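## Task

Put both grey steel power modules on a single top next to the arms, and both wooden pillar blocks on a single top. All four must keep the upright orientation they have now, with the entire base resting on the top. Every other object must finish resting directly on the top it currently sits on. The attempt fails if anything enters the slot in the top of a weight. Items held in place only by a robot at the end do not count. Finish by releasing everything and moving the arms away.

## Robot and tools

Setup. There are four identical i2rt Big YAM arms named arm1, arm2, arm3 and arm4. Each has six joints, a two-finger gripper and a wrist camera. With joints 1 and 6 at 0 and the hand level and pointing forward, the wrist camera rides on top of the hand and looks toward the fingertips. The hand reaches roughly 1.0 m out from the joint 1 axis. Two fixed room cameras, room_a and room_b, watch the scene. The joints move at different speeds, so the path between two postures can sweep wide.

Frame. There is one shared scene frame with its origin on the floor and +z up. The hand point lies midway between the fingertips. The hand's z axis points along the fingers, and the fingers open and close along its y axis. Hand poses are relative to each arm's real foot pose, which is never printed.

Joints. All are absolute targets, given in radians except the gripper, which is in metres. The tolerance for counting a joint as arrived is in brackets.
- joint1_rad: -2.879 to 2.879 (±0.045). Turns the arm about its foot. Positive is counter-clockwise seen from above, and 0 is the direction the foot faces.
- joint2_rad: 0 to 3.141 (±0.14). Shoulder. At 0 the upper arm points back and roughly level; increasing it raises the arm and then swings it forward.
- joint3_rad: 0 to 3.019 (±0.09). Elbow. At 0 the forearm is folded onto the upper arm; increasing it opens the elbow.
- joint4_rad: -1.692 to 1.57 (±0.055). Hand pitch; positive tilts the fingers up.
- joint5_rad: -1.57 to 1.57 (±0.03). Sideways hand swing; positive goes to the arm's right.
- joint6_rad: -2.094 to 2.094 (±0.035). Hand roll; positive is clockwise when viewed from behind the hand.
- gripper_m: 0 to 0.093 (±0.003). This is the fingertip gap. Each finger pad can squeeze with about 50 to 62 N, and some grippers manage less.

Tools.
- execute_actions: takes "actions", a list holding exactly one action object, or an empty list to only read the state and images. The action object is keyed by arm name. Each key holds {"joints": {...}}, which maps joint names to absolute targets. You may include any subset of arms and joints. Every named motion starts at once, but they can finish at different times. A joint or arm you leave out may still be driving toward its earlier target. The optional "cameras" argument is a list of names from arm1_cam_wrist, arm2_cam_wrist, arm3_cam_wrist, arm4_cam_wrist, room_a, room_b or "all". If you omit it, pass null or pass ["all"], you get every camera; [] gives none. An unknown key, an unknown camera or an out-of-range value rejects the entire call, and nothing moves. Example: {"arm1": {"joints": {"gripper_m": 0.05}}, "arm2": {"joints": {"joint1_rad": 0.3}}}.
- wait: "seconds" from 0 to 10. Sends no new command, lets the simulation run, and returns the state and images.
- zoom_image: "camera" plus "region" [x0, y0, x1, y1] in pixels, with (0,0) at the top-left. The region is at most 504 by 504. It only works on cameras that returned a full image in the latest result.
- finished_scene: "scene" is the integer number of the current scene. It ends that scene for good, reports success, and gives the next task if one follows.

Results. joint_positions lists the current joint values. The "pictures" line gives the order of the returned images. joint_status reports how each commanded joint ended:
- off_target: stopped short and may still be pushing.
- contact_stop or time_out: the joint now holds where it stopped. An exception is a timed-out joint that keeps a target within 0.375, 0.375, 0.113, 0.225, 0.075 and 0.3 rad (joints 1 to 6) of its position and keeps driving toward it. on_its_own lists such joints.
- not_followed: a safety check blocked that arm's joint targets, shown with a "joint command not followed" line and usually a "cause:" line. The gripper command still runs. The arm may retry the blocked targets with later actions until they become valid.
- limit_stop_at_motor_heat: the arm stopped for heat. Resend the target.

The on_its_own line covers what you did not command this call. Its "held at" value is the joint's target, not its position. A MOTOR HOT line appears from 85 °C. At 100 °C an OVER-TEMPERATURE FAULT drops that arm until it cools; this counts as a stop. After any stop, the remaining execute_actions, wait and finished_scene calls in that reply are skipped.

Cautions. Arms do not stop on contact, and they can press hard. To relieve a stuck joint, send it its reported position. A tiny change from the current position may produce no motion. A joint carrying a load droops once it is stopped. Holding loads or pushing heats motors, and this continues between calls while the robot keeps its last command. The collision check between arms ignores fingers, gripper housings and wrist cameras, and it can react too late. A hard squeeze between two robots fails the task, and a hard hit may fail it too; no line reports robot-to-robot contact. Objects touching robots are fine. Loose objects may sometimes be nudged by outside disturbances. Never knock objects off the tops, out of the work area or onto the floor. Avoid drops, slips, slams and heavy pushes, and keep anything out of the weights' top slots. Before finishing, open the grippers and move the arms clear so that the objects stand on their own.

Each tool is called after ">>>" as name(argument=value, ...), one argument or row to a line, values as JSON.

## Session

>>> execute_actions(
  actions=[
    {"arm1":{"joints":{"joint1_rad":-0.5,"joint2_rad":1.2,"joint3_rad":1.5,"joint4_rad":-1.2,"joint5_rad":0,"joint6_rad":0}},"arm2":{"joints":{"joint1_rad":-0.2,"joint2_rad":1.2,"joint3_rad":1.5,"joint4_rad":-1.2,"joint5_rad":0,"joint6_rad":0}},"arm3":{"joints":{"joint1_rad":1.2,"joint2_rad":1.2,"joint3_rad":1.5,"joint4_rad":-1.2,"joint5_rad":0,"joint6_rad":0}},"arm4":{"joints":{"joint1_rad":1.8,"joint2_rad":1.2,"joint3_rad":1.5,"joint4_rad":-1.2,"joint5_rad":0,"joint6_rad":0}}},
  ],
)

Scene clock: 1.80 s.
arm1.joint_positions: joint1_rad=-0.500 joint2_rad=+1.211 joint3_rad=+1.485 joint4_rad=-1.210 joint5_rad=-0.003 joint6_rad=-0.008 gripper_m=+0.094
arm1.joint_status: all done
arm1.hand: x=+0.2304 y=+2.1468 z=+1.1943 quat_wxyz=(-0.141, +0.846, -0.433, -0.277) (m; scene frame)
arm2.joint_positions: joint1_rad=-0.200 joint2_rad=+1.200 joint3_rad=+1.485 joint4_rad=-1.209 joint5_rad=-0.002 joint6_rad=+0.011 gripper_m=+0.094
arm2.joint_status: all done
arm2.hand: x=+0.6702 y=+0.1035 z=+1.2007 quat_wxyz=(-0.302, -0.291, -0.903, +0.093) (m; scene frame)
arm3.joint_positions: joint1_rad=+1.198 joint2_rad=+1.215 joint3_rad=+1.473 joint4_rad=-1.211 joint5_rad=+0.002 joint6_rad=-0.008 gripper_m=+0.094
arm3.joint_status: all done
arm3.hand: x=-1.1110 y=-0.3862 z=+1.2180 quat_wxyz=(-0.094, +0.908, -0.295, -0.283) (m; scene frame)
arm4.joint_positions: joint1_rad=+1.797 joint2_rad=+1.204 joint3_rad=+1.483 joint4_rad=-1.212 joint5_rad=-0.001 joint6_rad=+0.008 gripper_m=+0.094
arm4.joint_status: all done
arm4.hand: x=+0.3729 y=-1.6424 z=+1.1859 quat_wxyz=(-0.312, -0.182, -0.931, +0.051) (m; scene frame)
pictures: arm1_cam_wrist, arm2_cam_wrist, arm3_cam_wrist, arm4_cam_wrist, room_a, room_b
Images, in order (width x height): arm1_cam_wrist 672x504, arm2_cam_wrist 672x504, arm3_cam_wrist 672x504, arm4_cam_wrist 672x504, room_a 672x504, room_b 672x504.

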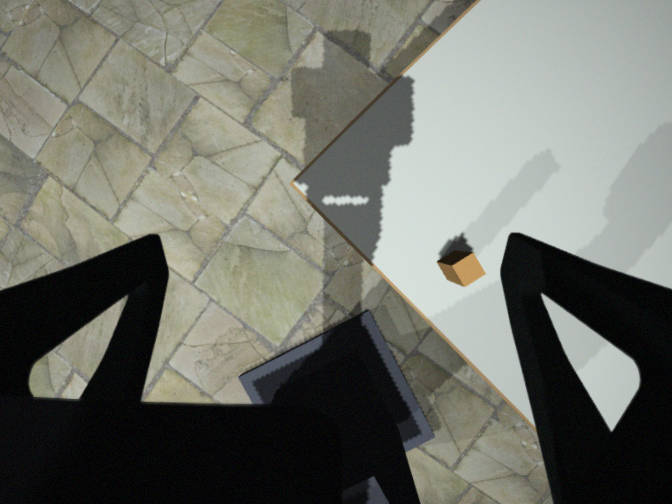

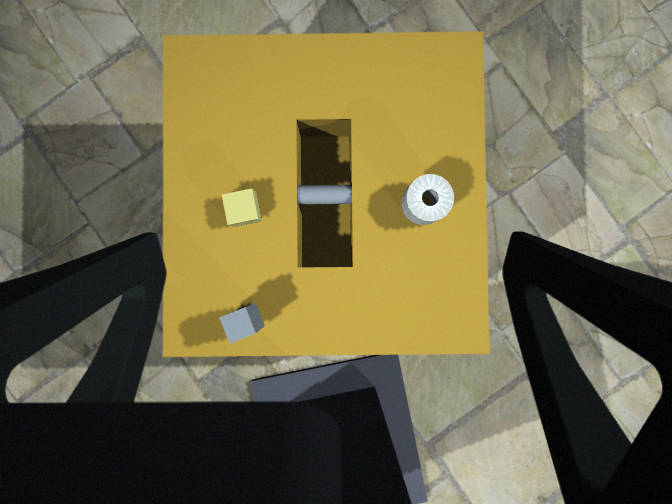

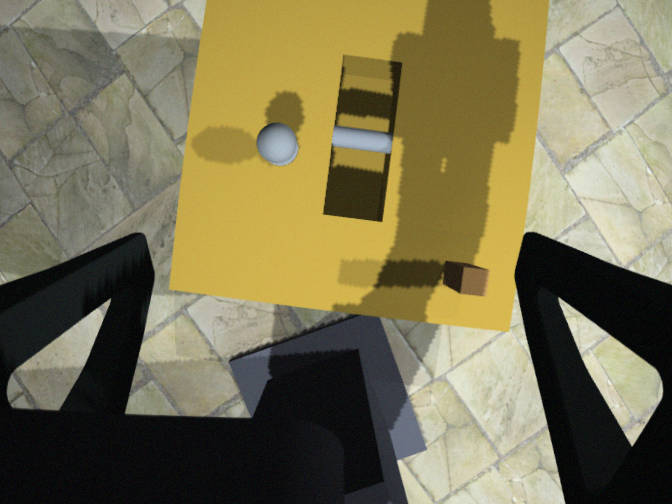

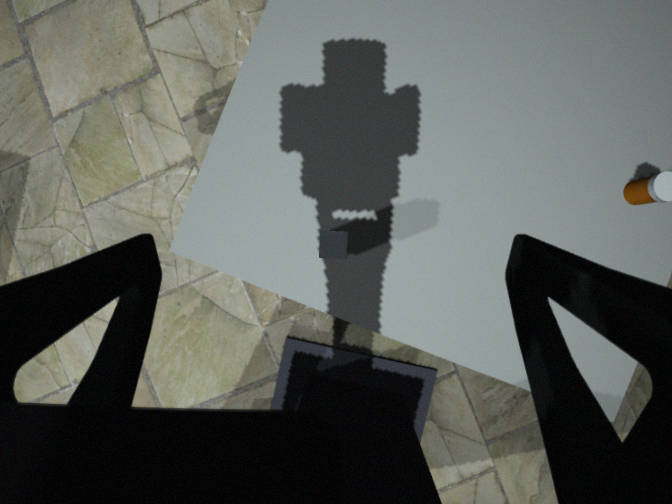

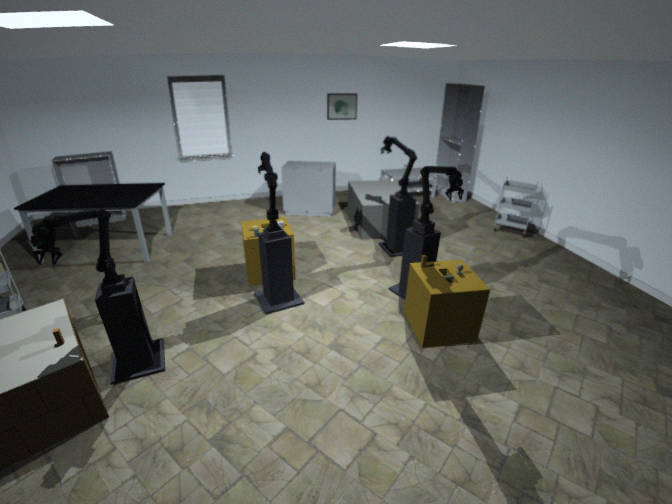

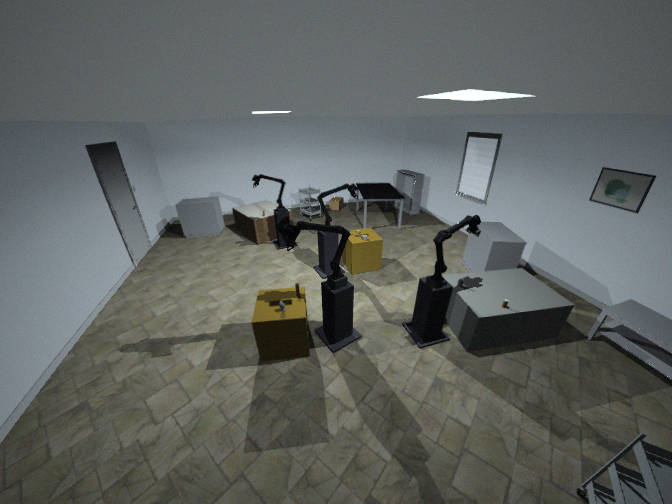

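>>> execute_actions(
  actions=[
    {"arm1":{"joints":{"joint1_rad":-0.845,"joint2_rad":1.71,"joint3_rad":1.15,"joint4_rad":-1.0,"joint6_rad":-0.87}},"arm4":{"joints":{"joint2_rad":1.836,"joint3_rad":1.085,"joint4_rad":-0.8}}},
  ],
  cameras=["arm1_cam_wrist","arm4_cam_wrist"],
)

Scene clock: 11.87 s.
arm1.joint_positions: joint1_rad=-0.851 joint2_rad=+1.721 joint3_rad=+1.125 joint4_rad=-1.008 joint5_rad=-0.001 joint6_rad=-0.862 gripper_m=+0.095
arm1.joint_status: all done
arm1.hand: x=+0.3797 y=+2.2036 z=+0.8145 quat_wxyz=(+0.017, +0.976, -0.219, +0.006) (m; scene frame)
arm2.joint_positions: joint1_rad=-0.200 joint2_rad=+1.200 joint3_rad=+1.485 joint4_rad=-1.209 joint5_rad=-0.002 joint6_rad=+0.011 gripper_m=+0.094
arm2.joint_status: not commanded
arm2.hand: x=+0.6702 y=+0.1035 z=+1.2007 quat_wxyz=(-0.302, -0.291, -0.903, +0.093) (m; scene frame)
arm3.joint_positions: joint1_rad=+1.198 joint2_rad=+1.215 joint3_rad=+1.473 joint4_rad=-1.211 joint5_rad=+0.002 joint6_rad=-0.008 gripper_m=+0.094
arm3.joint_status: not commanded
arm3.hand: x=-1.1110 y=-0.3862 z=+1.2180 quat_wxyz=(-0.094, +0.908, -0.295, -0.283) (m; scene frame)
arm4.joint_positions: joint1_rad=+1.797 joint2_rad=+1.843 joint3_rad=+1.061 joint4_rad=-0.817 joint5_rad=-0.001 joint6_rad=+0.008 gripper_m=+0.094
arm4.joint_status: all done
arm4.hand: x=+0.3679 y=-1.6344 z=+0.7319 quat_wxyz=(+0.010, -0.190, -0.982, -0.009) (m; scene frame)
pictures: arm1_cam_wrist, arm4_cam_wrist
Images, in order (width x height): arm1_cam_wrist 672x504, arm4_cam_wrist 672x504.

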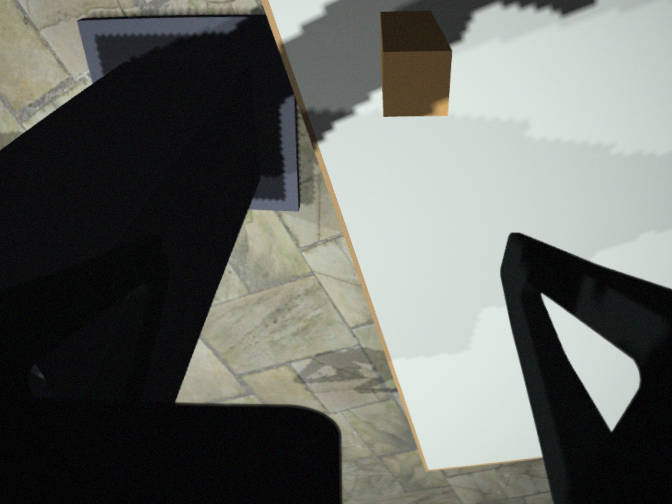

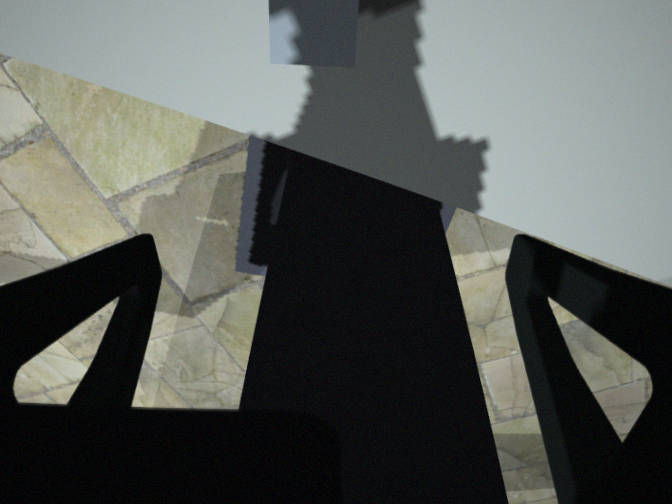

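>>> execute_actions(
  actions=[
    {"arm1":{"joints":{"joint1_rad":-0.905,"joint2_rad":1.93,"joint3_rad":1.12,"joint4_rad":-0.74,"joint6_rad":-0.93}},"arm4":{"joints":{"joint1_rad":1.825,"joint2_rad":2.085,"joint3_rad":1.155,"joint4_rad":-0.605,"joint6_rad":0.05}},"arm2":{"joints":{"joint1_rad":0.9}},"arm3":{"joints":{"joint1_rad":0.3}}},
  ],
  cameras=["arm1_cam_wrist","arm4_cam_wrist"],
)

Scene clock: 23.50 s.
arm1.joint_positions: joint1_rad=-0.908 joint2_rad=+1.929 joint3_rad=+1.115 joint4_rad=-0.753 joint5_rad=-0.001 joint6_rad=-0.923 gripper_m=+0.095
arm1.joint_status: all done
arm1.hand: x=+0.3990 y=+2.2368 z=+0.7176 quat_wxyz=(+0.000, +0.976, -0.218, -0.002) (m; scene frame)
arm2.joint_positions: joint1_rad=+0.896 joint2_rad=+1.206 joint3_rad=+1.485 joint4_rad=-1.209 joint5_rad=-0.001 joint6_rad=+0.010 gripper_m=+0.094
arm2.joint_status: all done
arm2.hand: x=+0.7026 y=+0.5854 z=+1.1987 quat_wxyz=(-0.304, +0.223, -0.923, -0.078) (m; scene frame)
arm3.joint_positions: joint1_rad=+0.304 joint2_rad=+1.215 joint3_rad=+1.473 joint4_rad=-1.211 joint5_rad=+0.001 joint6_rad=-0.007 gripper_m=+0.094
arm3.joint_status: all done
arm3.hand: x=-0.7555 y=-0.1984 z=+1.2191 quat_wxyz=(-0.211, +0.691, -0.658, -0.212) (m; scene frame)
arm4.joint_positions: joint1_rad=+1.816 joint2_rad=+2.085 joint3_rad=+1.149 joint4_rad=-0.622 joint5_rad=-0.001 joint6_rad=+0.041 gripper_m=+0.094
arm4.joint_status: all done
arm4.hand: x=+0.4129 y=-1.6408 z=+0.6435 quat_wxyz=(-0.010, -0.197, -0.980, -0.005) (m; scene frame)
pictures: arm1_cam_wrist, arm4_cam_wrist
Images, in order (width x height): arm1_cam_wrist 672x504, arm4_cam_wrist 672x504.

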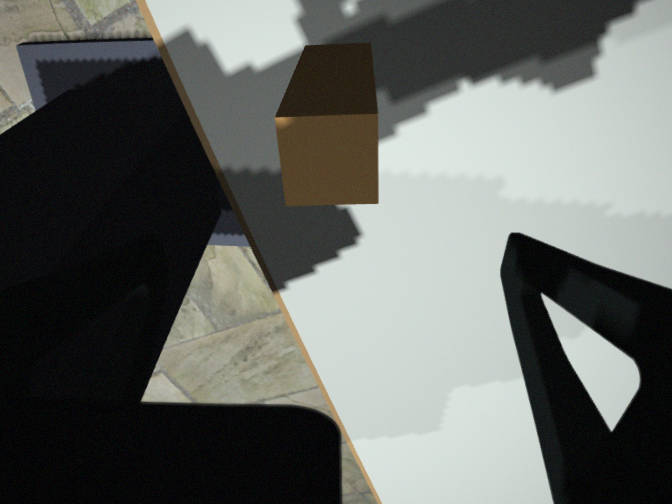

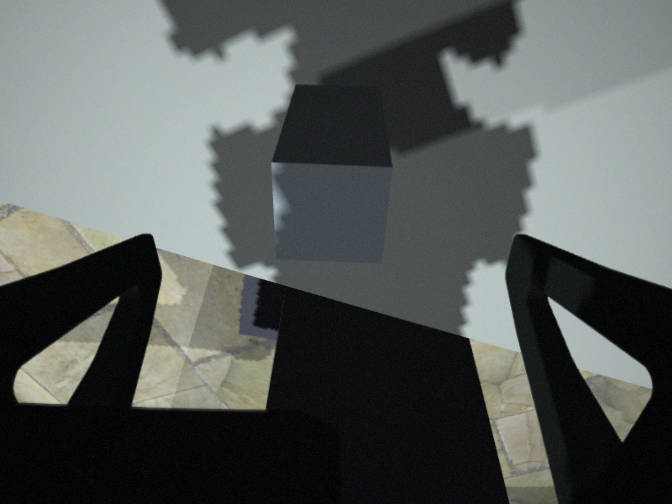

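>>> execute_actions(
  actions=[
    {"arm1":{"joints":{"joint1_rad":-0.93,"joint2_rad":2.095,"joint3_rad":1.1,"joint4_rad":-0.565,"joint6_rad":-0.96}},"arm4":{"joints":{"joint2_rad":2.205,"joint3_rad":1.115,"joint4_rad":-0.465}},"arm2":{"joints":{"joint1_rad":1.81,"joint4_rad":-0.3,"joint3_rad":0.9}},"arm3":{"joints":{"joint1_rad":-0.51}}},
  ],
  cameras=["arm1_cam_wrist","arm4_cam_wrist"],
)

Scene clock: 34.90 s.
arm1.joint_positions: joint1_rad=-0.925 joint2_rad=+2.086 joint3_rad=+1.096 joint4_rad=-0.578 joint5_rad=-0.001 joint6_rad=-0.953 gripper_m=+0.095
arm1.joint_status: all done
arm1.hand: x=+0.4076 y=+2.2344 z=+0.6410 quat_wxyz=(+0.001, +0.977, -0.211, -0.002) (m; scene frame)
arm2.joint_positions: joint1_rad=+1.807 joint2_rad=+1.214 joint3_rad=+0.903 joint4_rad=-0.319 joint5_rad=-0.001 joint6_rad=+0.009 gripper_m=+0.094
arm2.joint_status: all done
arm2.hand: x=+0.3818 y=+0.8773 z=+1.0309 quat_wxyz=(-0.345, +0.568, -0.686, -0.295) (m; scene frame)
arm3.joint_positions: joint1_rad=-0.506 joint2_rad=+1.215 joint3_rad=+1.473 joint4_rad=-1.211 joint5_rad=+0.001 joint6_rad=-0.007 gripper_m=+0.094
arm3.joint_status: all done
arm3.hand: x=-0.4132 y=-0.3295 z=+1.2232 quat_wxyz=(-0.282, +0.376, -0.875, -0.112) (m; scene frame)
arm4.joint_positions: joint1_rad=+1.816 joint2_rad=+2.193 joint3_rad=+1.112 joint4_rad=-0.483 joint5_rad=-0.001 joint6_rad=+0.041 gripper_m=+0.094
arm4.joint_status: all done
arm4.hand: x=+0.3968 y=-1.6341 z=+0.5859 quat_wxyz=(-0.007, -0.197, -0.980, -0.006) (m; scene frame)
pictures: arm1_cam_wrist, arm4_cam_wrist
Images, in order (width x height): arm1_cam_wrist 672x504, arm4_cam_wrist 672x504.

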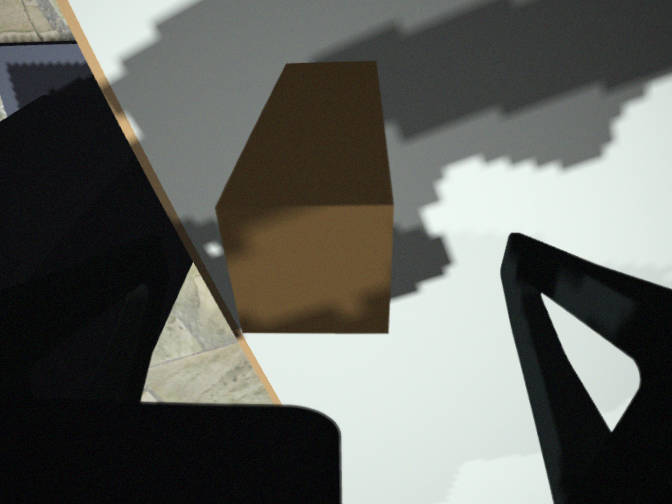

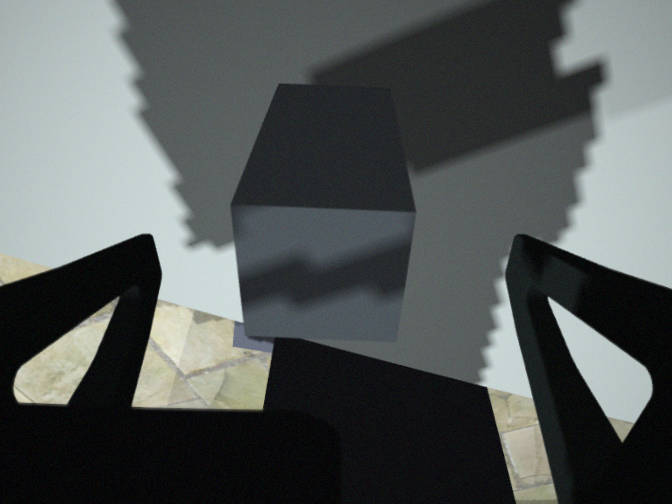

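>>> execute_actions(
  actions=[
    {"arm1":{"joints":{"joint1_rad":-0.9,"joint2_rad":2.125,"joint4_rad":-0.54}},"arm4":{"joints":{"joint2_rad":2.24,"joint4_rad":-0.42}}},
  ],
  cameras=[],
)

>>> execute_actions(
  actions=[
    {"arm1":{"joints":{"gripper_m":0.015}},"arm4":{"joints":{"gripper_m":0.015}}},
  ],
  cameras=["arm1_cam_wrist","arm4_cam_wrist"],
)

>>> execute_actions(
  actions=[
    {"arm1":{"joints":{"joint2_rad":1.9,"joint4_rad":-0.76}},"arm4":{"joints":{"joint2_rad":1.95,"joint4_rad":-0.72}}},
  ],
  cameras=[],
)

>>> execute_actions(
  actions=[
    {"arm1":{"joints":{"joint1_rad":1.884,"joint2_rad":2.05,"joint3_rad":1.8,"joint4_rad":-1.32,"joint6_rad":-1.57}},"arm4":{"joints":{"joint1_rad":-1.826,"joint2_rad":1.5,"joint3_rad":1.18,"joint4_rad":-1.24,"joint6_rad":1.57}},"arm2":{"joints":{"joint2_rad":2.0,"joint3_rad":0.85,"joint4_rad":0.95}},"arm3":{"joints":{"joint2_rad":1.9,"joint3_rad":2.26,"joint4_rad":-1.59,"joint6_rad":1.57,"gripper_m":0.07}}},
  ],
  cameras=[],
)

>>> execute_actions(
  actions=[
    {"arm2":{"joints":{"joint2_rad":2.23,"joint3_rad":1.375,"joint4_rad":0.75}}},
  ],
  cameras=["arm1_cam_wrist","arm2_cam_wrist","arm4_cam_wrist"],
)

Scene clock: 46.10 s.
arm1.joint_positions: joint1_rad=-0.903 joint2_rad=+2.087 joint3_rad=+1.096 joint4_rad=-0.554 joint5_rad=-0.001 joint6_rad=-0.953 gripper_m=+0.095
arm1.joint_status: all done
arm1.hand: x=+0.3959 y=+2.2376 z=+0.6405 quat_wxyz=(-0.009, +0.980, -0.200, -0.007) (m; scene frame)
arm2.joint_positions: joint1_rad=+1.807 joint2_rad=+1.214 joint3_rad=+0.903 joint4_rad=-0.319 joint5_rad=-0.001 joint6_rad=+0.009 gripper_m=+0.094
arm2.joint_status: not commanded
arm2.hand: x=+0.3818 y=+0.8773 z=+1.0309 quat_wxyz=(-0.345, +0.568, -0.686, -0.295) (m; scene frame)
arm3.joint_positions: joint1_rad=-0.506 joint2_rad=+1.215 joint3_rad=+1.473 joint4_rad=-1.211 joint5_rad=+0.001 joint6_rad=-0.007 gripper_m=+0.094
arm3.joint_status: not commanded
arm3.hand: x=-0.4132 y=-0.3295 z=+1.2232 quat_wxyz=(-0.282, +0.376, -0.875, -0.112) (m; scene frame)
arm4.joint_positions: joint1_rad=+1.816 joint2_rad=+2.209 joint3_rad=+1.112 joint4_rad=-0.439 joint5_rad=-0.001 joint6_rad=+0.041 gripper_m=+0.094
arm4.joint_status: all done
arm4.hand: x=+0.4022 y=-1.6360 z=+0.5786 quat_wxyz=(-0.021, -0.197, -0.980, -0.004) (m; scene frame)
pictures: none
No camera images: the call's "cameras" was empty. Leave "cameras" out to get every camera's image.

Scene clock: 46.77 s.
arm1.joint_positions: joint1_rad=-0.903 joint2_rad=+2.087 joint3_rad=+1.096 joint4_rad=-0.553 joint5_rad=-0.001 joint6_rad=-0.953 gripper_m=+0.034
arm1.joint_status: gripper_m off_target (ended at +0.034, target +0.015)
arm1.hand: x=+0.3960 y=+2.2378 z=+0.6404 quat_wxyz=(-0.010, +0.980, -0.200, -0.007) (m; scene frame)
arm2.joint_positions: joint1_rad=+1.807 joint2_rad=+1.214 joint3_rad=+0.903 joint4_rad=-0.319 joint5_rad=-0.001 joint6_rad=+0.009 gripper_m=+0.094
arm2.joint_status: not commanded
arm2.hand: x=+0.3818 y=+0.8773 z=+1.0309 quat_wxyz=(-0.345, +0.568, -0.686, -0.295) (m; scene frame)
arm3.joint_positions: joint1_rad=-0.506 joint2_rad=+1.215 joint3_rad=+1.473 joint4_rad=-1.211 joint5_rad=+0.001 joint6_rad=-0.007 gripper_m=+0.094
arm3.joint_status: not commanded
arm3.hand: x=-0.4132 y=-0.3295 z=+1.2232 quat_wxyz=(-0.282, +0.376, -0.875, -0.112) (m; scene frame)
arm4.joint_positions: joint1_rad=+1.816 joint2_rad=+2.209 joint3_rad=+1.112 joint4_rad=-0.437 joint5_rad=-0.001 joint6_rad=+0.042 gripper_m=+0.039
arm4.joint_status: gripper_m off_target (ended at +0.039, target +0.015)
arm4.hand: x=+0.4026 y=-1.6361 z=+0.5786 quat_wxyz=(-0.022, -0.197, -0.980, -0.004) (m; scene frame)
pictures: arm1_cam_wrist, arm4_cam_wrist
Images, in order (width x height): arm1_cam_wrist 672x504, arm4_cam_wrist 672x504.

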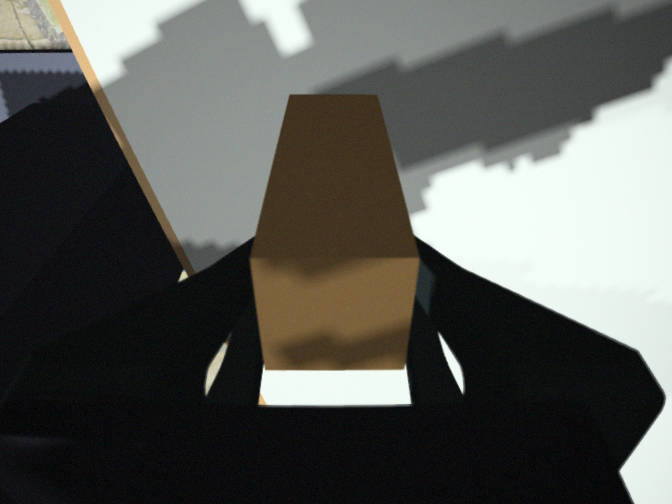

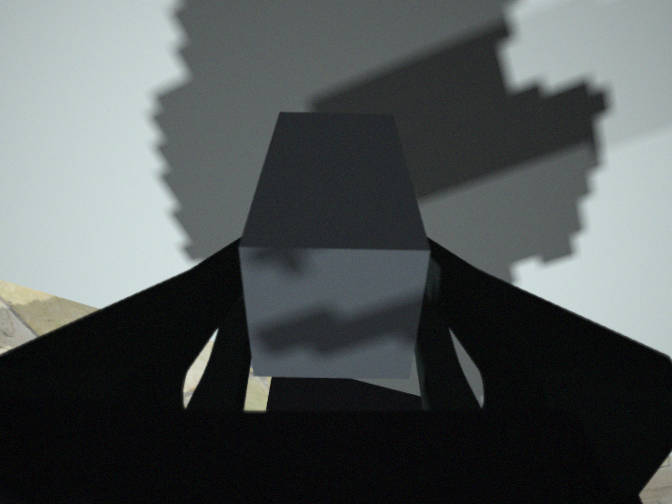

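Scene clock: 47.93 s.
arm1.joint_positions: joint1_rad=-0.903 joint2_rad=+1.882 joint3_rad=+1.093 joint4_rad=-0.748 joint5_rad=-0.001 joint6_rad=-0.953 gripper_m=+0.034
arm1.joint_status: all done
arm1.hand: x=+0.3970 y=+2.2345 z=+0.7330 quat_wxyz=(-0.013, +0.980, -0.200, -0.008) (m; scene frame)
arm2.joint_positions: joint1_rad=+1.807 joint2_rad=+1.214 joint3_rad=+0.903 joint4_rad=-0.319 joint5_rad=-0.001 joint6_rad=+0.009 gripper_m=+0.094
arm2.joint_status: not commanded
arm2.hand: x=+0.3818 y=+0.8773 z=+1.0309 quat_wxyz=(-0.345, +0.568, -0.686, -0.295) (m; scene frame)
arm3.joint_positions: joint1_rad=-0.506 joint2_rad=+1.215 joint3_rad=+1.473 joint4_rad=-1.211 joint5_rad=+0.001 joint6_rad=-0.007 gripper_m=+0.094
arm3.joint_status: not commanded
arm3.hand: x=-0.4132 y=-0.3295 z=+1.2232 quat_wxyz=(-0.282, +0.376, -0.875, -0.112) (m; scene frame)
arm4.joint_positions: joint1_rad=+1.816 joint2_rad=+1.931 joint3_rad=+1.104 joint4_rad=-0.704 joint5_rad=-0.001 joint6_rad=+0.042 gripper_m=+0.039
arm4.joint_status: all done
arm4.hand: x=+0.4037 y=-1.6382 z=+0.7047 quat_wxyz=(-0.024, -0.197, -0.980, -0.003) (m; scene frame)
pictures: none
No camera images: the call's "cameras" was empty. Leave "cameras" out to get every camera's image.

Scene clock: 50.83 s.
arm1.joint_positions: joint1_rad=+1.886 joint2_rad=+2.059 joint3_rad=+1.789 joint4_rad=-1.307 joint5_rad=-0.001 joint6_rad=-1.563 gripper_m=+0.034
arm1.joint_status: all done
arm1.hand: x=+0.4127 y=+1.1461 z=+0.8685 quat_wxyz=(+0.000, +0.073, +0.997, +0.001) (m; scene frame)
arm2.joint_positions: joint1_rad=+1.807 joint2_rad=+2.013 joint3_rad=+0.849 joint4_rad=+0.929 joint5_rad=-0.001 joint6_rad=+0.009 gripper_m=+0.094
arm2.joint_status: all done
arm2.hand: x=+0.4020 y=+0.9956 z=+0.8188 quat_wxyz=(-0.472, +0.500, -0.605, -0.401) (m; scene frame)
arm3.joint_positions: joint1_rad=-0.506 joint2_rad=+1.920 joint3_rad=+2.213 joint4_rad=-1.578 joint5_rad=+0.001 joint6_rad=+1.562 gripper_m=+0.070
arm3.joint_status: all done
arm3.hand: x=-0.2838 y=-0.1971 z=+1.1544 quat_wxyz=(-0.060, -0.367, -0.919, -0.129) (m; scene frame)
arm4.joint_positions: joint1_rad=-1.829 joint2_rad=+1.495 joint3_rad=+1.175 joint4_rad=-1.223 joint5_rad=+0.002 joint6_rad=+1.561 gripper_m=+0.039
arm4.joint_status: all done
arm4.hand: x=-0.3358 y=-1.1442 z=+0.9156 quat_wxyz=(+0.002, -0.353, +0.935, +0.016) (m; scene frame)
pictures: none
No camera images: the call's "cameras" was empty. Leave "cameras" out to get every camera's image.

Scene clock: 52.17 s.
arm1.joint_positions: joint1_rad=+1.886 joint2_rad=+2.059 joint3_rad=+1.789 joint4_rad=-1.307 joint5_rad=-0.001 joint6_rad=-1.563 gripper_m=+0.034
arm1.joint_status: not commanded
arm1.hand: x=+0.4127 y=+1.1461 z=+0.8685 quat_wxyz=(+0.000, +0.073, +0.997, +0.001) (m; scene frame)
arm2.joint_positions: joint1_rad=+1.807 joint2_rad=+2.234 joint3_rad=+1.341 joint4_rad=+0.748 joint5_rad=-0.001 joint6_rad=+0.009 gripper_m=+0.094
arm2.joint_status: all done
arm2.hand: x=+0.4295 y=+1.1490 z=+0.8375 quat_wxyz=(-0.498, +0.482, -0.583, -0.424) (m; scene frame)
arm3.joint_positions: joint1_rad=-0.506 joint2_rad=+1.920 joint3_rad=+2.213 joint4_rad=-1.578 joint5_rad=+0.001 joint6_rad=+1.562 gripper_m=+0.070
arm3.joint_status: not commanded
arm3.hand: x=-0.2838 y=-0.1971 z=+1.1544 quat_wxyz=(-0.060, -0.367, -0.919, -0.129) (m; scene frame)
arm4.joint_positions: joint1_rad=-1.829 joint2_rad=+1.495 joint3_rad=+1.175 joint4_rad=-1.223 joint5_rad=+0.002 joint6_rad=+1.561 gripper_m=+0.039
arm4.joint_status: not commanded
arm4.hand: x=-0.3358 y=-1.1442 z=+0.9156 quat_wxyz=(+0.002, -0.353, +0.935, +0.016) (m; scene frame)
pictures: arm1_cam_wrist, arm2_cam_wrist, arm4_cam_wrist
Images, in order (width x height): arm1_cam_wrist 672x504, arm2_cam_wrist 672x504, arm4_cam_wrist 672x504.

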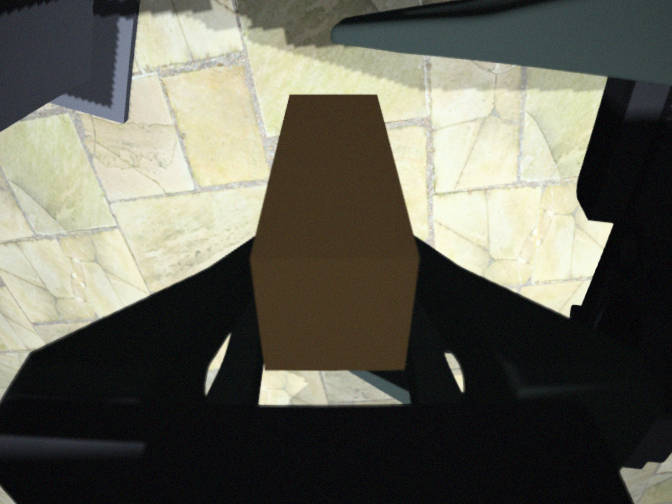

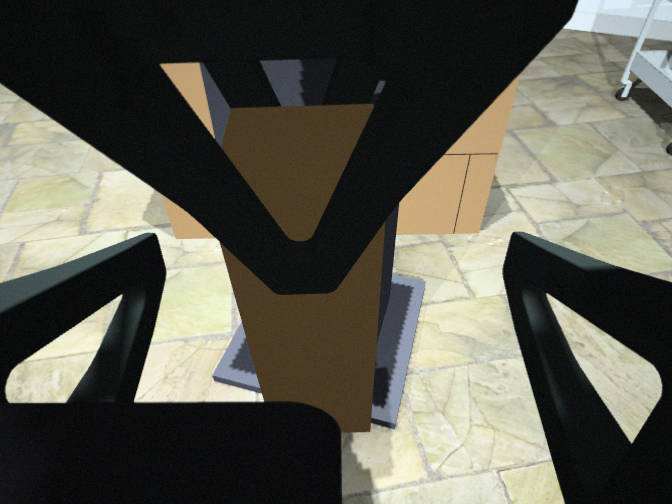

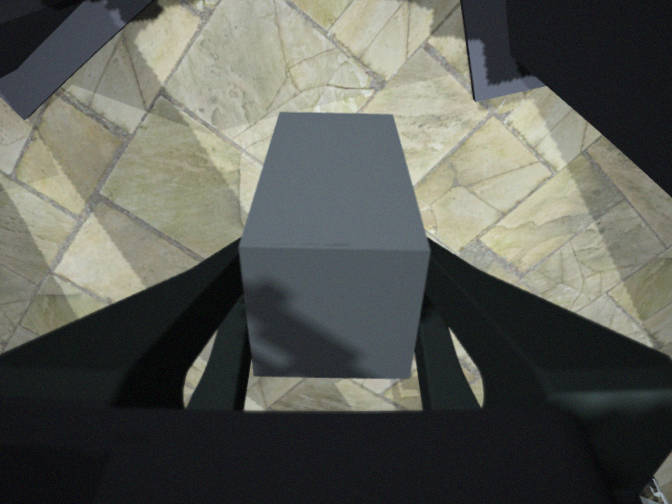

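>>> execute_actions(
  actions=[
    {"arm1":{"joints":{"joint1_rad":1.903,"joint3_rad":1.86,"joint4_rad":-1.365}}},
  ],
  cameras=[],
)

>>> execute_actions(
  actions=[
    {"arm2":{"joints":{"gripper_m":0.015}}},
  ],
  cameras=["arm1_cam_wrist","arm2_cam_wrist"],
)

>>> execute_actions(
  actions=[
    {"arm1":{"joints":{"gripper_m":0.052}}},
  ],
  cameras=[],
)

>>> execute_actions(
  actions=[
    {"arm1":{"joints":{"joint2_rad":1.9}}},
  ],
  cameras=[],
)

>>> execute_actions(
  actions=[
    {"arm1":{"joints":{"joint2_rad":0.8,"joint3_rad":1.0}},"arm2":{"joints":{"joint1_rad":-1.93}},"arm3":{"joints":{"joint1_rad":-0.535,"joint2_rad":2.17}}},
  ],
  cameras=[],
)

>>> execute_actions(
  actions=[
    {"arm3":{"joints":{"joint2_rad":2.19,"joint3_rad":2.0,"joint4_rad":-1.35}}},
  ],
  cameras=["arm3_cam_wrist","arm2_cam_wrist"],
)

Scene clock: 62.03 s.
arm1.joint_positions: joint1_rad=+1.898 joint2_rad=+2.059 joint3_rad=+1.817 joint4_rad=-1.351 joint5_rad=-0.001 joint6_rad=-1.563 gripper_m=+0.034
arm1.joint_status: all done
arm1.hand: x=+0.4204 y=+1.1464 z=+0.8790 quat_wxyz=(+0.000, +0.067, +0.998, +0.009) (m; scene frame)
arm2.joint_positions: joint1_rad=+1.807 joint2_rad=+2.234 joint3_rad=+1.341 joint4_rad=+0.748 joint5_rad=-0.001 joint6_rad=+0.009 gripper_m=+0.094
arm2.joint_status: not commanded
arm2.hand: x=+0.4295 y=+1.1490 z=+0.8375 quat_wxyz=(-0.498, +0.482, -0.583, -0.424) (m; scene frame)
arm3.joint_positions: joint1_rad=-0.506 joint2_rad=+1.920 joint3_rad=+2.213 joint4_rad=-1.578 joint5_rad=+0.001 joint6_rad=+1.562 gripper_m=+0.070
arm3.joint_status: not commanded
arm3.hand: x=-0.2838 y=-0.1971 z=+1.1544 quat_wxyz=(-0.060, -0.367, -0.919, -0.129) (m; scene frame)
arm4.joint_positions: joint1_rad=-1.829 joint2_rad=+1.495 joint3_rad=+1.175 joint4_rad=-1.223 joint5_rad=+0.002 joint6_rad=+1.561 gripper_m=+0.039
arm4.joint_status: not commanded
arm4.hand: x=-0.3358 y=-1.1442 z=+0.9156 quat_wxyz=(+0.002, -0.353, +0.935, +0.016) (m; scene frame)
pictures: none
No camera images: the call's "cameras" was empty. Leave "cameras" out to get every camera's image.

Scene clock: 62.70 s.
arm1.joint_positions: joint1_rad=+1.898 joint2_rad=+2.059 joint3_rad=+1.818 joint4_rad=-1.352 joint5_rad=+0.002 joint6_rad=-1.563 gripper_m=+0.034
arm1.joint_status: not commanded
arm1.hand: x=+0.4198 y=+1.1463 z=+0.8793 quat_wxyz=(-0.002, +0.067, +0.998, +0.009) (m; scene frame)
arm2.joint_positions: joint1_rad=+1.807 joint2_rad=+2.234 joint3_rad=+1.341 joint4_rad=+0.748 joint5_rad=+0.000 joint6_rad=+0.006 gripper_m=+0.034
arm2.joint_status: gripper_m off_target (ended at +0.034, target +0.015)
arm2.hand: x=+0.4296 y=+1.1490 z=+0.8375 quat_wxyz=(-0.499, +0.483, -0.582, -0.423) (m; scene frame)
arm3.joint_positions: joint1_rad=-0.506 joint2_rad=+1.920 joint3_rad=+2.213 joint4_rad=-1.578 joint5_rad=+0.001 joint6_rad=+1.562 gripper_m=+0.070
arm3.joint_status: not commanded
arm3.hand: x=-0.2838 y=-0.1971 z=+1.1544 quat_wxyz=(-0.060, -0.367, -0.919, -0.129) (m; scene frame)
arm4.joint_positions: joint1_rad=-1.829 joint2_rad=+1.495 joint3_rad=+1.175 joint4_rad=-1.223 joint5_rad=+0.002 joint6_rad=+1.561 gripper_m=+0.039
arm4.joint_status: not commanded
arm4.hand: x=-0.3358 y=-1.1442 z=+0.9156 quat_wxyz=(+0.002, -0.353, +0.935, +0.016) (m; scene frame)
pictures: arm1_cam_wrist, arm2_cam_wrist
Images, in order (width x height): arm1_cam_wrist 672x504, arm2_cam_wrist 672x504.

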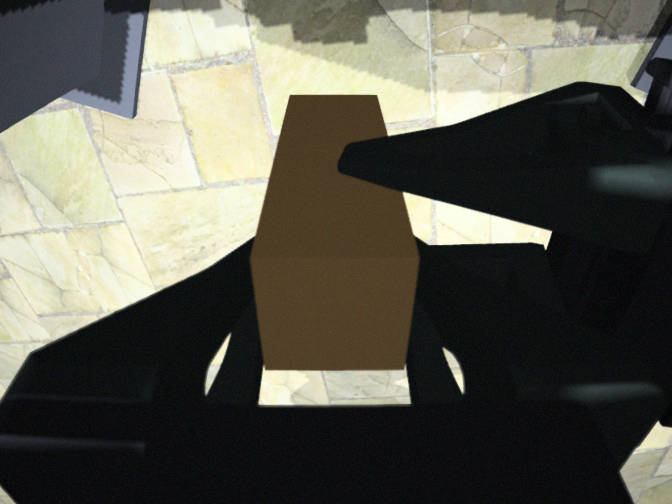

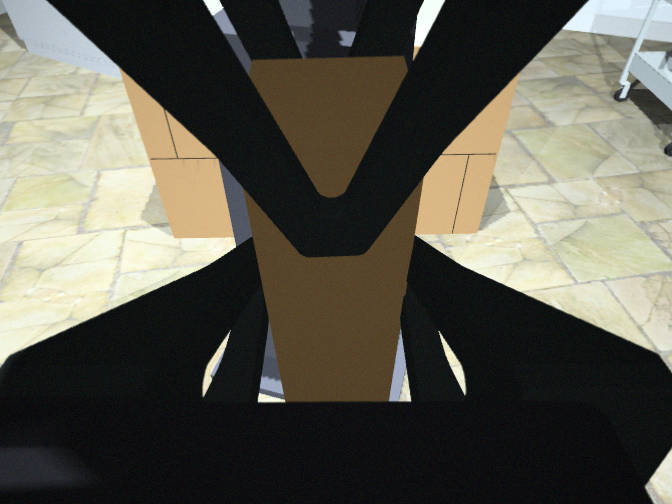

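Scene clock: 63.27 s.
arm1.joint_positions: joint1_rad=+1.898 joint2_rad=+2.059 joint3_rad=+1.818 joint4_rad=-1.352 joint5_rad=+0.002 joint6_rad=-1.563 gripper_m=+0.052
arm1.joint_status: all done
arm1.hand: x=+0.4198 y=+1.1463 z=+0.8793 quat_wxyz=(-0.002, +0.067, +0.998, +0.009) (m; scene frame)
arm2.joint_positions: joint1_rad=+1.807 joint2_rad=+2.234 joint3_rad=+1.341 joint4_rad=+0.748 joint5_rad=+0.000 joint6_rad=+0.006 gripper_m=+0.034
arm2.joint_status: not commanded
arm2.hand: x=+0.4296 y=+1.1490 z=+0.8372 quat_wxyz=(-0.499, +0.483, -0.582, -0.423) (m; scene frame)
arm3.joint_positions: joint1_rad=-0.506 joint2_rad=+1.920 joint3_rad=+2.213 joint4_rad=-1.578 joint5_rad=+0.001 joint6_rad=+1.562 gripper_m=+0.070
arm3.joint_status: not commanded
arm3.hand: x=-0.2838 y=-0.1971 z=+1.1544 quat_wxyz=(-0.060, -0.367, -0.919, -0.129) (m; scene frame)
arm4.joint_positions: joint1_rad=-1.829 joint2_rad=+1.495 joint3_rad=+1.175 joint4_rad=-1.223 joint5_rad=+0.002 joint6_rad=+1.561 gripper_m=+0.039
arm4.joint_status: not commanded
arm4.hand: x=-0.3358 y=-1.1442 z=+0.9156 quat_wxyz=(+0.002, -0.353, +0.935, +0.016) (m; scene frame)
pictures: none
No camera images: the call's "cameras" was empty. Leave "cameras" out to get every camera's image.

Scene clock: 64.30 s.
arm1.joint_positions: joint1_rad=+1.898 joint2_rad=+1.873 joint3_rad=+1.838 joint4_rad=-1.352 joint5_rad=+0.002 joint6_rad=-1.563 gripper_m=+0.052
arm1.joint_status: all done
arm1.hand: x=+0.4200 y=+1.1459 z=+0.9998 quat_wxyz=(-0.008, +0.067, +0.993, -0.093) (m; scene frame)
arm2.joint_positions: joint1_rad=+1.807 joint2_rad=+2.234 joint3_rad=+1.341 joint4_rad=+0.748 joint5_rad=+0.000 joint6_rad=+0.006 gripper_m=+0.034
arm2.joint_status: not commanded
arm2.hand: x=+0.4296 y=+1.1490 z=+0.8372 quat_wxyz=(-0.499, +0.483, -0.582, -0.423) (m; scene frame)
arm3.joint_positions: joint1_rad=-0.506 joint2_rad=+1.920 joint3_rad=+2.213 joint4_rad=-1.578 joint5_rad=+0.001 joint6_rad=+1.562 gripper_m=+0.070
arm3.joint_status: not commanded
arm3.hand: x=-0.2838 y=-0.1971 z=+1.1544 quat_wxyz=(-0.060, -0.367, -0.919, -0.129) (m; scene frame)
arm4.joint_positions: joint1_rad=-1.829 joint2_rad=+1.495 joint3_rad=+1.175 joint4_rad=-1.223 joint5_rad=+0.002 joint6_rad=+1.561 gripper_m=+0.039
arm4.joint_status: not commanded
arm4.hand: x=-0.3358 y=-1.1442 z=+0.9156 quat_wxyz=(+0.002, -0.353, +0.935, +0.016) (m; scene frame)
pictures: none
No camera images: the call's "cameras" was empty. Leave "cameras" out to get every camera's image.

Scene clock: 67.43 s.
arm1.joint_positions: joint1_rad=+1.898 joint2_rad=+0.806 joint3_rad=+1.004 joint4_rad=-1.357 joint5_rad=+0.002 joint6_rad=-1.564 gripper_m=+0.052
arm1.joint_status: all done
arm1.hand: x=+0.4635 y=+1.4876 z=+1.0827 quat_wxyz=(-0.014, +0.065, +0.976, -0.206) (m; scene frame)
arm2.joint_positions: joint1_rad=-1.939 joint2_rad=+2.235 joint3_rad=+1.350 joint4_rad=+0.748 joint5_rad=+0.002 joint6_rad=+0.006 gripper_m=+0.034
arm2.joint_status: all done
arm2.hand: x=-0.2694 y=-0.1940 z=+0.8423 quat_wxyz=(-0.253, -0.696, -0.288, +0.607) (m; scene frame)
arm3.joint_positions: joint1_rad=-0.527 joint2_rad=+2.193 joint3_rad=+2.232 joint4_rad=-1.579 joint5_rad=+0.001 joint6_rad=+1.562 gripper_m=+0.070
arm3.joint_status: all done
arm3.hand: x=-0.2466 y=-0.1828 z=+0.9846 quat_wxyz=(-0.012, -0.381, -0.924, -0.011) (m; scene frame)
arm4.joint_positions: joint1_rad=-1.829 joint2_rad=+1.495 joint3_rad=+1.175 joint4_rad=-1.223 joint5_rad=+0.002 joint6_rad=+1.561 gripper_m=+0.039
arm4.joint_status: not commanded
arm4.hand: x=-0.3358 y=-1.1442 z=+0.9156 quat_wxyz=(+0.002, -0.353, +0.935, +0.016) (m; scene frame)
pictures: none
No camera images: the call's "cameras" was empty. Leave "cameras" out to get every camera's image.

Scene clock: 68.50 s.
arm1.joint_positions: joint1_rad=+1.898 joint2_rad=+0.806 joint3_rad=+1.004 joint4_rad=-1.357 joint5_rad=+0.002 joint6_rad=-1.564 gripper_m=+0.052
arm1.joint_status: not commanded
arm1.hand: x=+0.4635 y=+1.4876 z=+1.0827 quat_wxyz=(-0.014, +0.065, +0.976, -0.206) (m; scene frame)
arm2.joint_positions: joint1_rad=-1.939 joint2_rad=+2.235 joint3_rad=+1.350 joint4_rad=+0.748 joint5_rad=+0.002 joint6_rad=+0.006 gripper_m=+0.034
arm2.joint_status: not commanded
arm2.hand: x=-0.2694 y=-0.1940 z=+0.8423 quat_wxyz=(-0.253, -0.696, -0.288, +0.607) (m; scene frame)
arm3.joint_positions: joint1_rad=-0.527 joint2_rad=+2.192 joint3_rad=+1.988 joint4_rad=-1.363 joint5_rad=+0.001 joint6_rad=+1.562 gripper_m=+0.070
arm3.joint_status: all done
arm3.hand: x=-0.2561 y=-0.1938 z=+0.8927 quat_wxyz=(-0.007, -0.381, -0.924, +0.001) (m; scene frame)
arm4.joint_positions: joint1_rad=-1.829 joint2_rad=+1.495 joint3_rad=+1.175 joint4_rad=-1.223 joint5_rad=+0.002 joint6_rad=+1.561 gripper_m=+0.039
arm4.joint_status: not commanded
arm4.hand: x=-0.3358 y=-1.1442 z=+0.9156 quat_wxyz=(+0.002, -0.353, +0.935, +0.016) (m; scene frame)
pictures: arm2_cam_wrist, arm3_cam_wrist
Images, in order (width x height): arm2_cam_wrist 672x504, arm3_cam_wrist 672x504.

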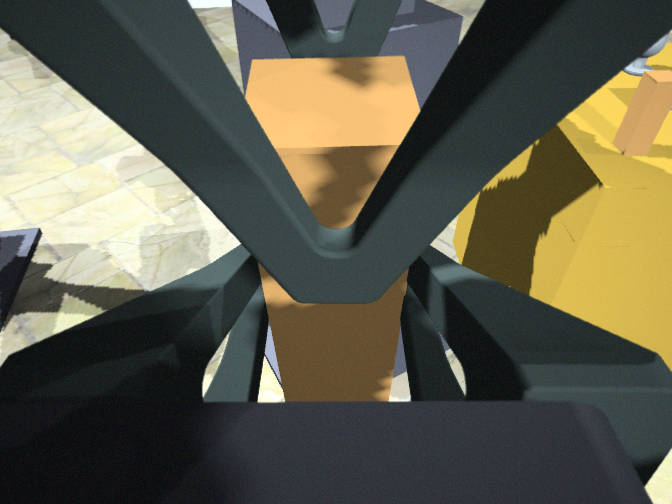

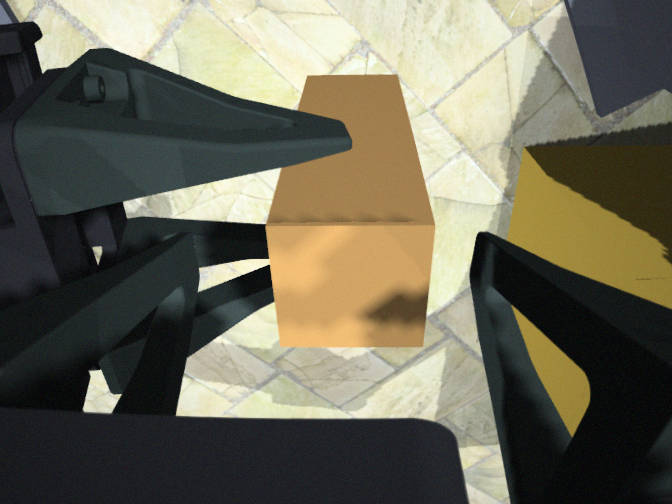

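>>> execute_actions(
  actions=[
    {"arm3":{"joints":{"gripper_m":0.015}}},
  ],
  cameras=[],
)

>>> execute_actions(
  actions=[
    {"arm2":{"joints":{"gripper_m":0.093}}},
  ],
  cameras=[],
)

>>> execute_actions(
  actions=[
    {"arm2":{"joints":{"joint2_rad":2.0,"joint3_rad":0.85,"joint4_rad":0.9}}},
  ],
  cameras=[],
)

>>> execute_actions(
  actions=[
    {"arm3":{"joints":{"joint1_rad":0.88,"joint6_rad":0}},"arm2":{"joints":{"joint2_rad":1.5,"joint4_rad":-0.8,"joint6_rad":1.57}}},
  ],
  cameras=[],
)

>>> execute_actions(
  actions=[
    {"arm3":{"joints":{"joint2_rad":2.28,"joint3_rad":1.7,"joint4_rad":-0.95}},"arm2":{"joints":{"joint1_rad":-1.965,"joint2_rad":1.7,"joint3_rad":2.0,"joint4_rad":-1.5,"gripper_m":0.07}}},
  ],
  cameras=["arm3_cam_wrist","room_b"],
)

>>> zoom_image(
  camera="room_b",
  region=[240, 250, 340, 325],
)

Scene clock: 79.57 s.
arm1.joint_positions: joint1_rad=+1.898 joint2_rad=+0.806 joint3_rad=+1.004 joint4_rad=-1.357 joint5_rad=+0.002 joint6_rad=-1.564 gripper_m=+0.052
arm1.joint_status: not commanded
arm1.hand: x=+0.4635 y=+1.4876 z=+1.0827 quat_wxyz=(-0.014, +0.065, +0.976, -0.206) (m; scene frame)
arm2.joint_positions: joint1_rad=-1.939 joint2_rad=+2.237 joint3_rad=+1.350 joint4_rad=+0.746 joint5_rad=+0.002 joint6_rad=+0.006 gripper_m=+0.034
arm2.joint_status: not commanded
arm2.hand: x=-0.2692 y=-0.1937 z=+0.8399 quat_wxyz=(-0.252, -0.697, -0.289, +0.606) (m; scene frame)
arm3.joint_positions: joint1_rad=-0.527 joint2_rad=+2.192 joint3_rad=+1.985 joint4_rad=-1.367 joint5_rad=+0.001 joint6_rad=+1.560 gripper_m=+0.034
arm3.joint_status: gripper_m off_target (ended at +0.034, target +0.015)
arm3.hand: x=-0.2576 y=-0.1953 z=+0.8916 quat_wxyz=(-0.005, -0.380, -0.925, +0.005) (m; scene frame)
arm4.joint_positions: joint1_rad=-1.829 joint2_rad=+1.495 joint3_rad=+1.175 joint4_rad=-1.223 joint5_rad=+0.002 joint6_rad=+1.561 gripper_m=+0.039
arm4.joint_status: not commanded
arm4.hand: x=-0.3358 y=-1.1442 z=+0.9156 quat_wxyz=(+0.002, -0.353, +0.935, +0.016) (m; scene frame)
pictures: none
No camera images: the call's "cameras" was empty. Leave "cameras" out to get every camera's image.

Scene clock: 80.23 s.
arm1.joint_positions: joint1_rad=+1.898 joint2_rad=+0.806 joint3_rad=+1.004 joint4_rad=-1.357 joint5_rad=+0.002 joint6_rad=-1.564 gripper_m=+0.052
arm1.joint_status: not commanded
arm1.hand: x=+0.4635 y=+1.4876 z=+1.0827 quat_wxyz=(-0.014, +0.065, +0.976, -0.206) (m; scene frame)
arm2.joint_positions: joint1_rad=-1.939 joint2_rad=+2.237 joint3_rad=+1.350 joint4_rad=+0.746 joint5_rad=+0.002 joint6_rad=+0.006 gripper_m=+0.093
arm2.joint_status: all done
arm2.hand: x=-0.2692 y=-0.1937 z=+0.8399 quat_wxyz=(-0.252, -0.697, -0.289, +0.606) (m; scene frame)
arm3.joint_positions: joint1_rad=-0.527 joint2_rad=+2.192 joint3_rad=+1.985 joint4_rad=-1.362 joint5_rad=+0.001 joint6_rad=+1.562 gripper_m=+0.034
arm3.joint_status: not commanded
arm3.hand: x=-0.2567 y=-0.1945 z=+0.8916 quat_wxyz=(-0.006, -0.381, -0.924, +0.002) (m; scene frame)
arm4.joint_positions: joint1_rad=-1.829 joint2_rad=+1.495 joint3_rad=+1.175 joint4_rad=-1.223 joint5_rad=+0.002 joint6_rad=+1.561 gripper_m=+0.039
arm4.joint_status: not commanded
arm4.hand: x=-0.3358 y=-1.1442 z=+0.9156 quat_wxyz=(+0.002, -0.353, +0.935, +0.016) (m; scene frame)
pictures: none
No camera images: the call's "cameras" was empty. Leave "cameras" out to get every camera's image.

Scene clock: 81.50 s.
arm1.joint_positions: joint1_rad=+1.898 joint2_rad=+0.806 joint3_rad=+1.004 joint4_rad=-1.357 joint5_rad=+0.002 joint6_rad=-1.564 gripper_m=+0.052
arm1.joint_status: not commanded
arm1.hand: x=+0.4635 y=+1.4876 z=+1.0827 quat_wxyz=(-0.014, +0.065, +0.976, -0.206) (m; scene frame)
arm2.joint_positions: joint1_rad=-1.939 joint2_rad=+2.014 joint3_rad=+0.846 joint4_rad=+0.892 joint5_rad=+0.002 joint6_rad=+0.006 gripper_m=+0.093
arm2.joint_status: all done
arm2.hand: x=-0.1554 y=-0.0787 z=+0.8098 quat_wxyz=(-0.232, -0.736, -0.305, +0.558) (m; scene frame)
arm3.joint_positions: joint1_rad=-0.527 joint2_rad=+2.192 joint3_rad=+1.985 joint4_rad=-1.362 joint5_rad=+0.001 joint6_rad=+1.562 gripper_m=+0.034
arm3.joint_status: not commanded
arm3.hand: x=-0.2567 y=-0.1945 z=+0.8916 quat_wxyz=(-0.006, -0.381, -0.924, +0.002) (m; scene frame)
arm4.joint_positions: joint1_rad=-1.829 joint2_rad=+1.495 joint3_rad=+1.175 joint4_rad=-1.223 joint5_rad=+0.002 joint6_rad=+1.561 gripper_m=+0.039
arm4.joint_status: not commanded
arm4.hand: x=-0.3358 y=-1.1442 z=+0.9156 quat_wxyz=(+0.002, -0.353, +0.935, +0.016) (m; scene frame)
pictures: none
No camera images: the call's "cameras" was empty. Leave "cameras" out to get every camera's image.

Scene clock: 83.67 s.
arm1.joint_positions: joint1_rad=+1.898 joint2_rad=+0.806 joint3_rad=+1.004 joint4_rad=-1.357 joint5_rad=+0.002 joint6_rad=-1.564 gripper_m=+0.052
arm1.joint_status: not commanded
arm1.hand: x=+0.4635 y=+1.4876 z=+1.0827 quat_wxyz=(-0.014, +0.065, +0.976, -0.206) (m; scene frame)
arm2.joint_positions: joint1_rad=-1.939 joint2_rad=+1.504 joint3_rad=+0.846 joint4_rad=-0.792 joint5_rad=+0.002 joint6_rad=+1.559 gripper_m=+0.093
arm2.joint_status: all done
arm2.hand: x=+0.0106 y=+0.0889 z=+0.8192 quat_wxyz=(-0.056, -0.925, +0.374, +0.026) (m; scene frame)
arm3.joint_positions: joint1_rad=+0.890 joint2_rad=+2.192 joint3_rad=+1.985 joint4_rad=-1.347 joint5_rad=-0.004 joint6_rad=+0.009 gripper_m=+0.034
arm3.joint_status: all done
arm3.hand: x=-1.1308 y=-0.1194 z=+0.8837 quat_wxyz=(+0.000, +0.889, -0.459, -0.003) (m; scene frame)
arm4.joint_positions: joint1_rad=-1.829 joint2_rad=+1.495 joint3_rad=+1.175 joint4_rad=-1.223 joint5_rad=+0.002 joint6_rad=+1.561 gripper_m=+0.039
arm4.joint_status: not commanded
arm4.hand: x=-0.3358 y=-1.1442 z=+0.9156 quat_wxyz=(+0.002, -0.353, +0.935, +0.016) (m; scene frame)
pictures: none
No camera images: the call's "cameras" was empty. Leave "cameras" out to get every camera's image.

Scene clock: 85.30 s.
arm1.joint_positions: joint1_rad=+1.898 joint2_rad=+0.806 joint3_rad=+1.004 joint4_rad=-1.357 joint5_rad=+0.002 joint6_rad=-1.564 gripper_m=+0.052
arm1.joint_status: not commanded
arm1.hand: x=+0.4635 y=+1.4876 z=+1.0827 quat_wxyz=(-0.014, +0.065, +0.976, -0.206) (m; scene frame)
arm2.joint_positions: joint1_rad=-1.953 joint2_rad=+1.696 joint3_rad=+1.947 joint4_rad=-1.492 joint5_rad=+0.002 joint6_rad=+1.560 gripper_m=+0.070
arm2.joint_status: all done
arm2.hand: x=-0.1275 y=-0.0404 z=+1.1442 quat_wxyz=(-0.151, -0.912, +0.377, +0.067) (m; scene frame)
arm3.joint_positions: joint1_rad=+0.890 joint2_rad=+2.310 joint3_rad=+1.674 joint4_rad=-0.962 joint5_rad=-0.004 joint6_rad=+0.008 gripper_m=+0.034
arm3.joint_status: all done
arm3.hand: x=-1.1015 y=-0.1595 z=+0.7019 quat_wxyz=(+0.010, +0.889, -0.458, +0.017) (m; scene frame)
arm4.joint_positions: joint1_rad=-1.829 joint2_rad=+1.495 joint3_rad=+1.175 joint4_rad=-1.223 joint5_rad=+0.002 joint6_rad=+1.561 gripper_m=+0.039
arm4.joint_status: not commanded
arm4.hand: x=-0.3358 y=-1.1442 z=+0.9156 quat_wxyz=(+0.002, -0.353, +0.935, +0.016) (m; scene frame)
pictures: arm3_cam_wrist, room_b
Images, in order (width x height): arm3_cam_wrist 672x504, room_b 672x504.

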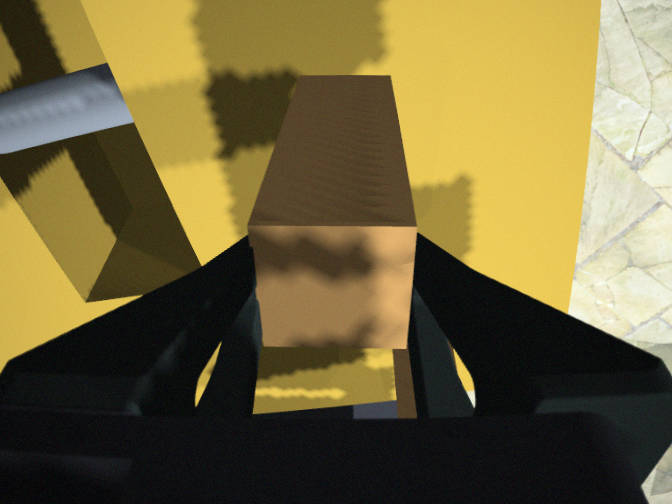

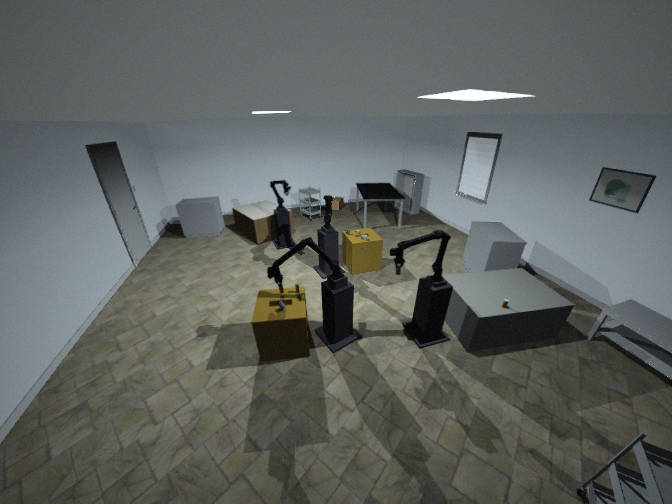

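Region (240, 250, 340, 325) of room_b's 672x504 image, scaled by 5.040, with more detail than that image has; it fills the top 378 rows of this view, and the rest is white.

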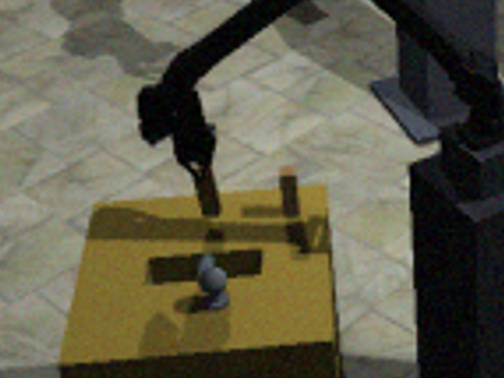

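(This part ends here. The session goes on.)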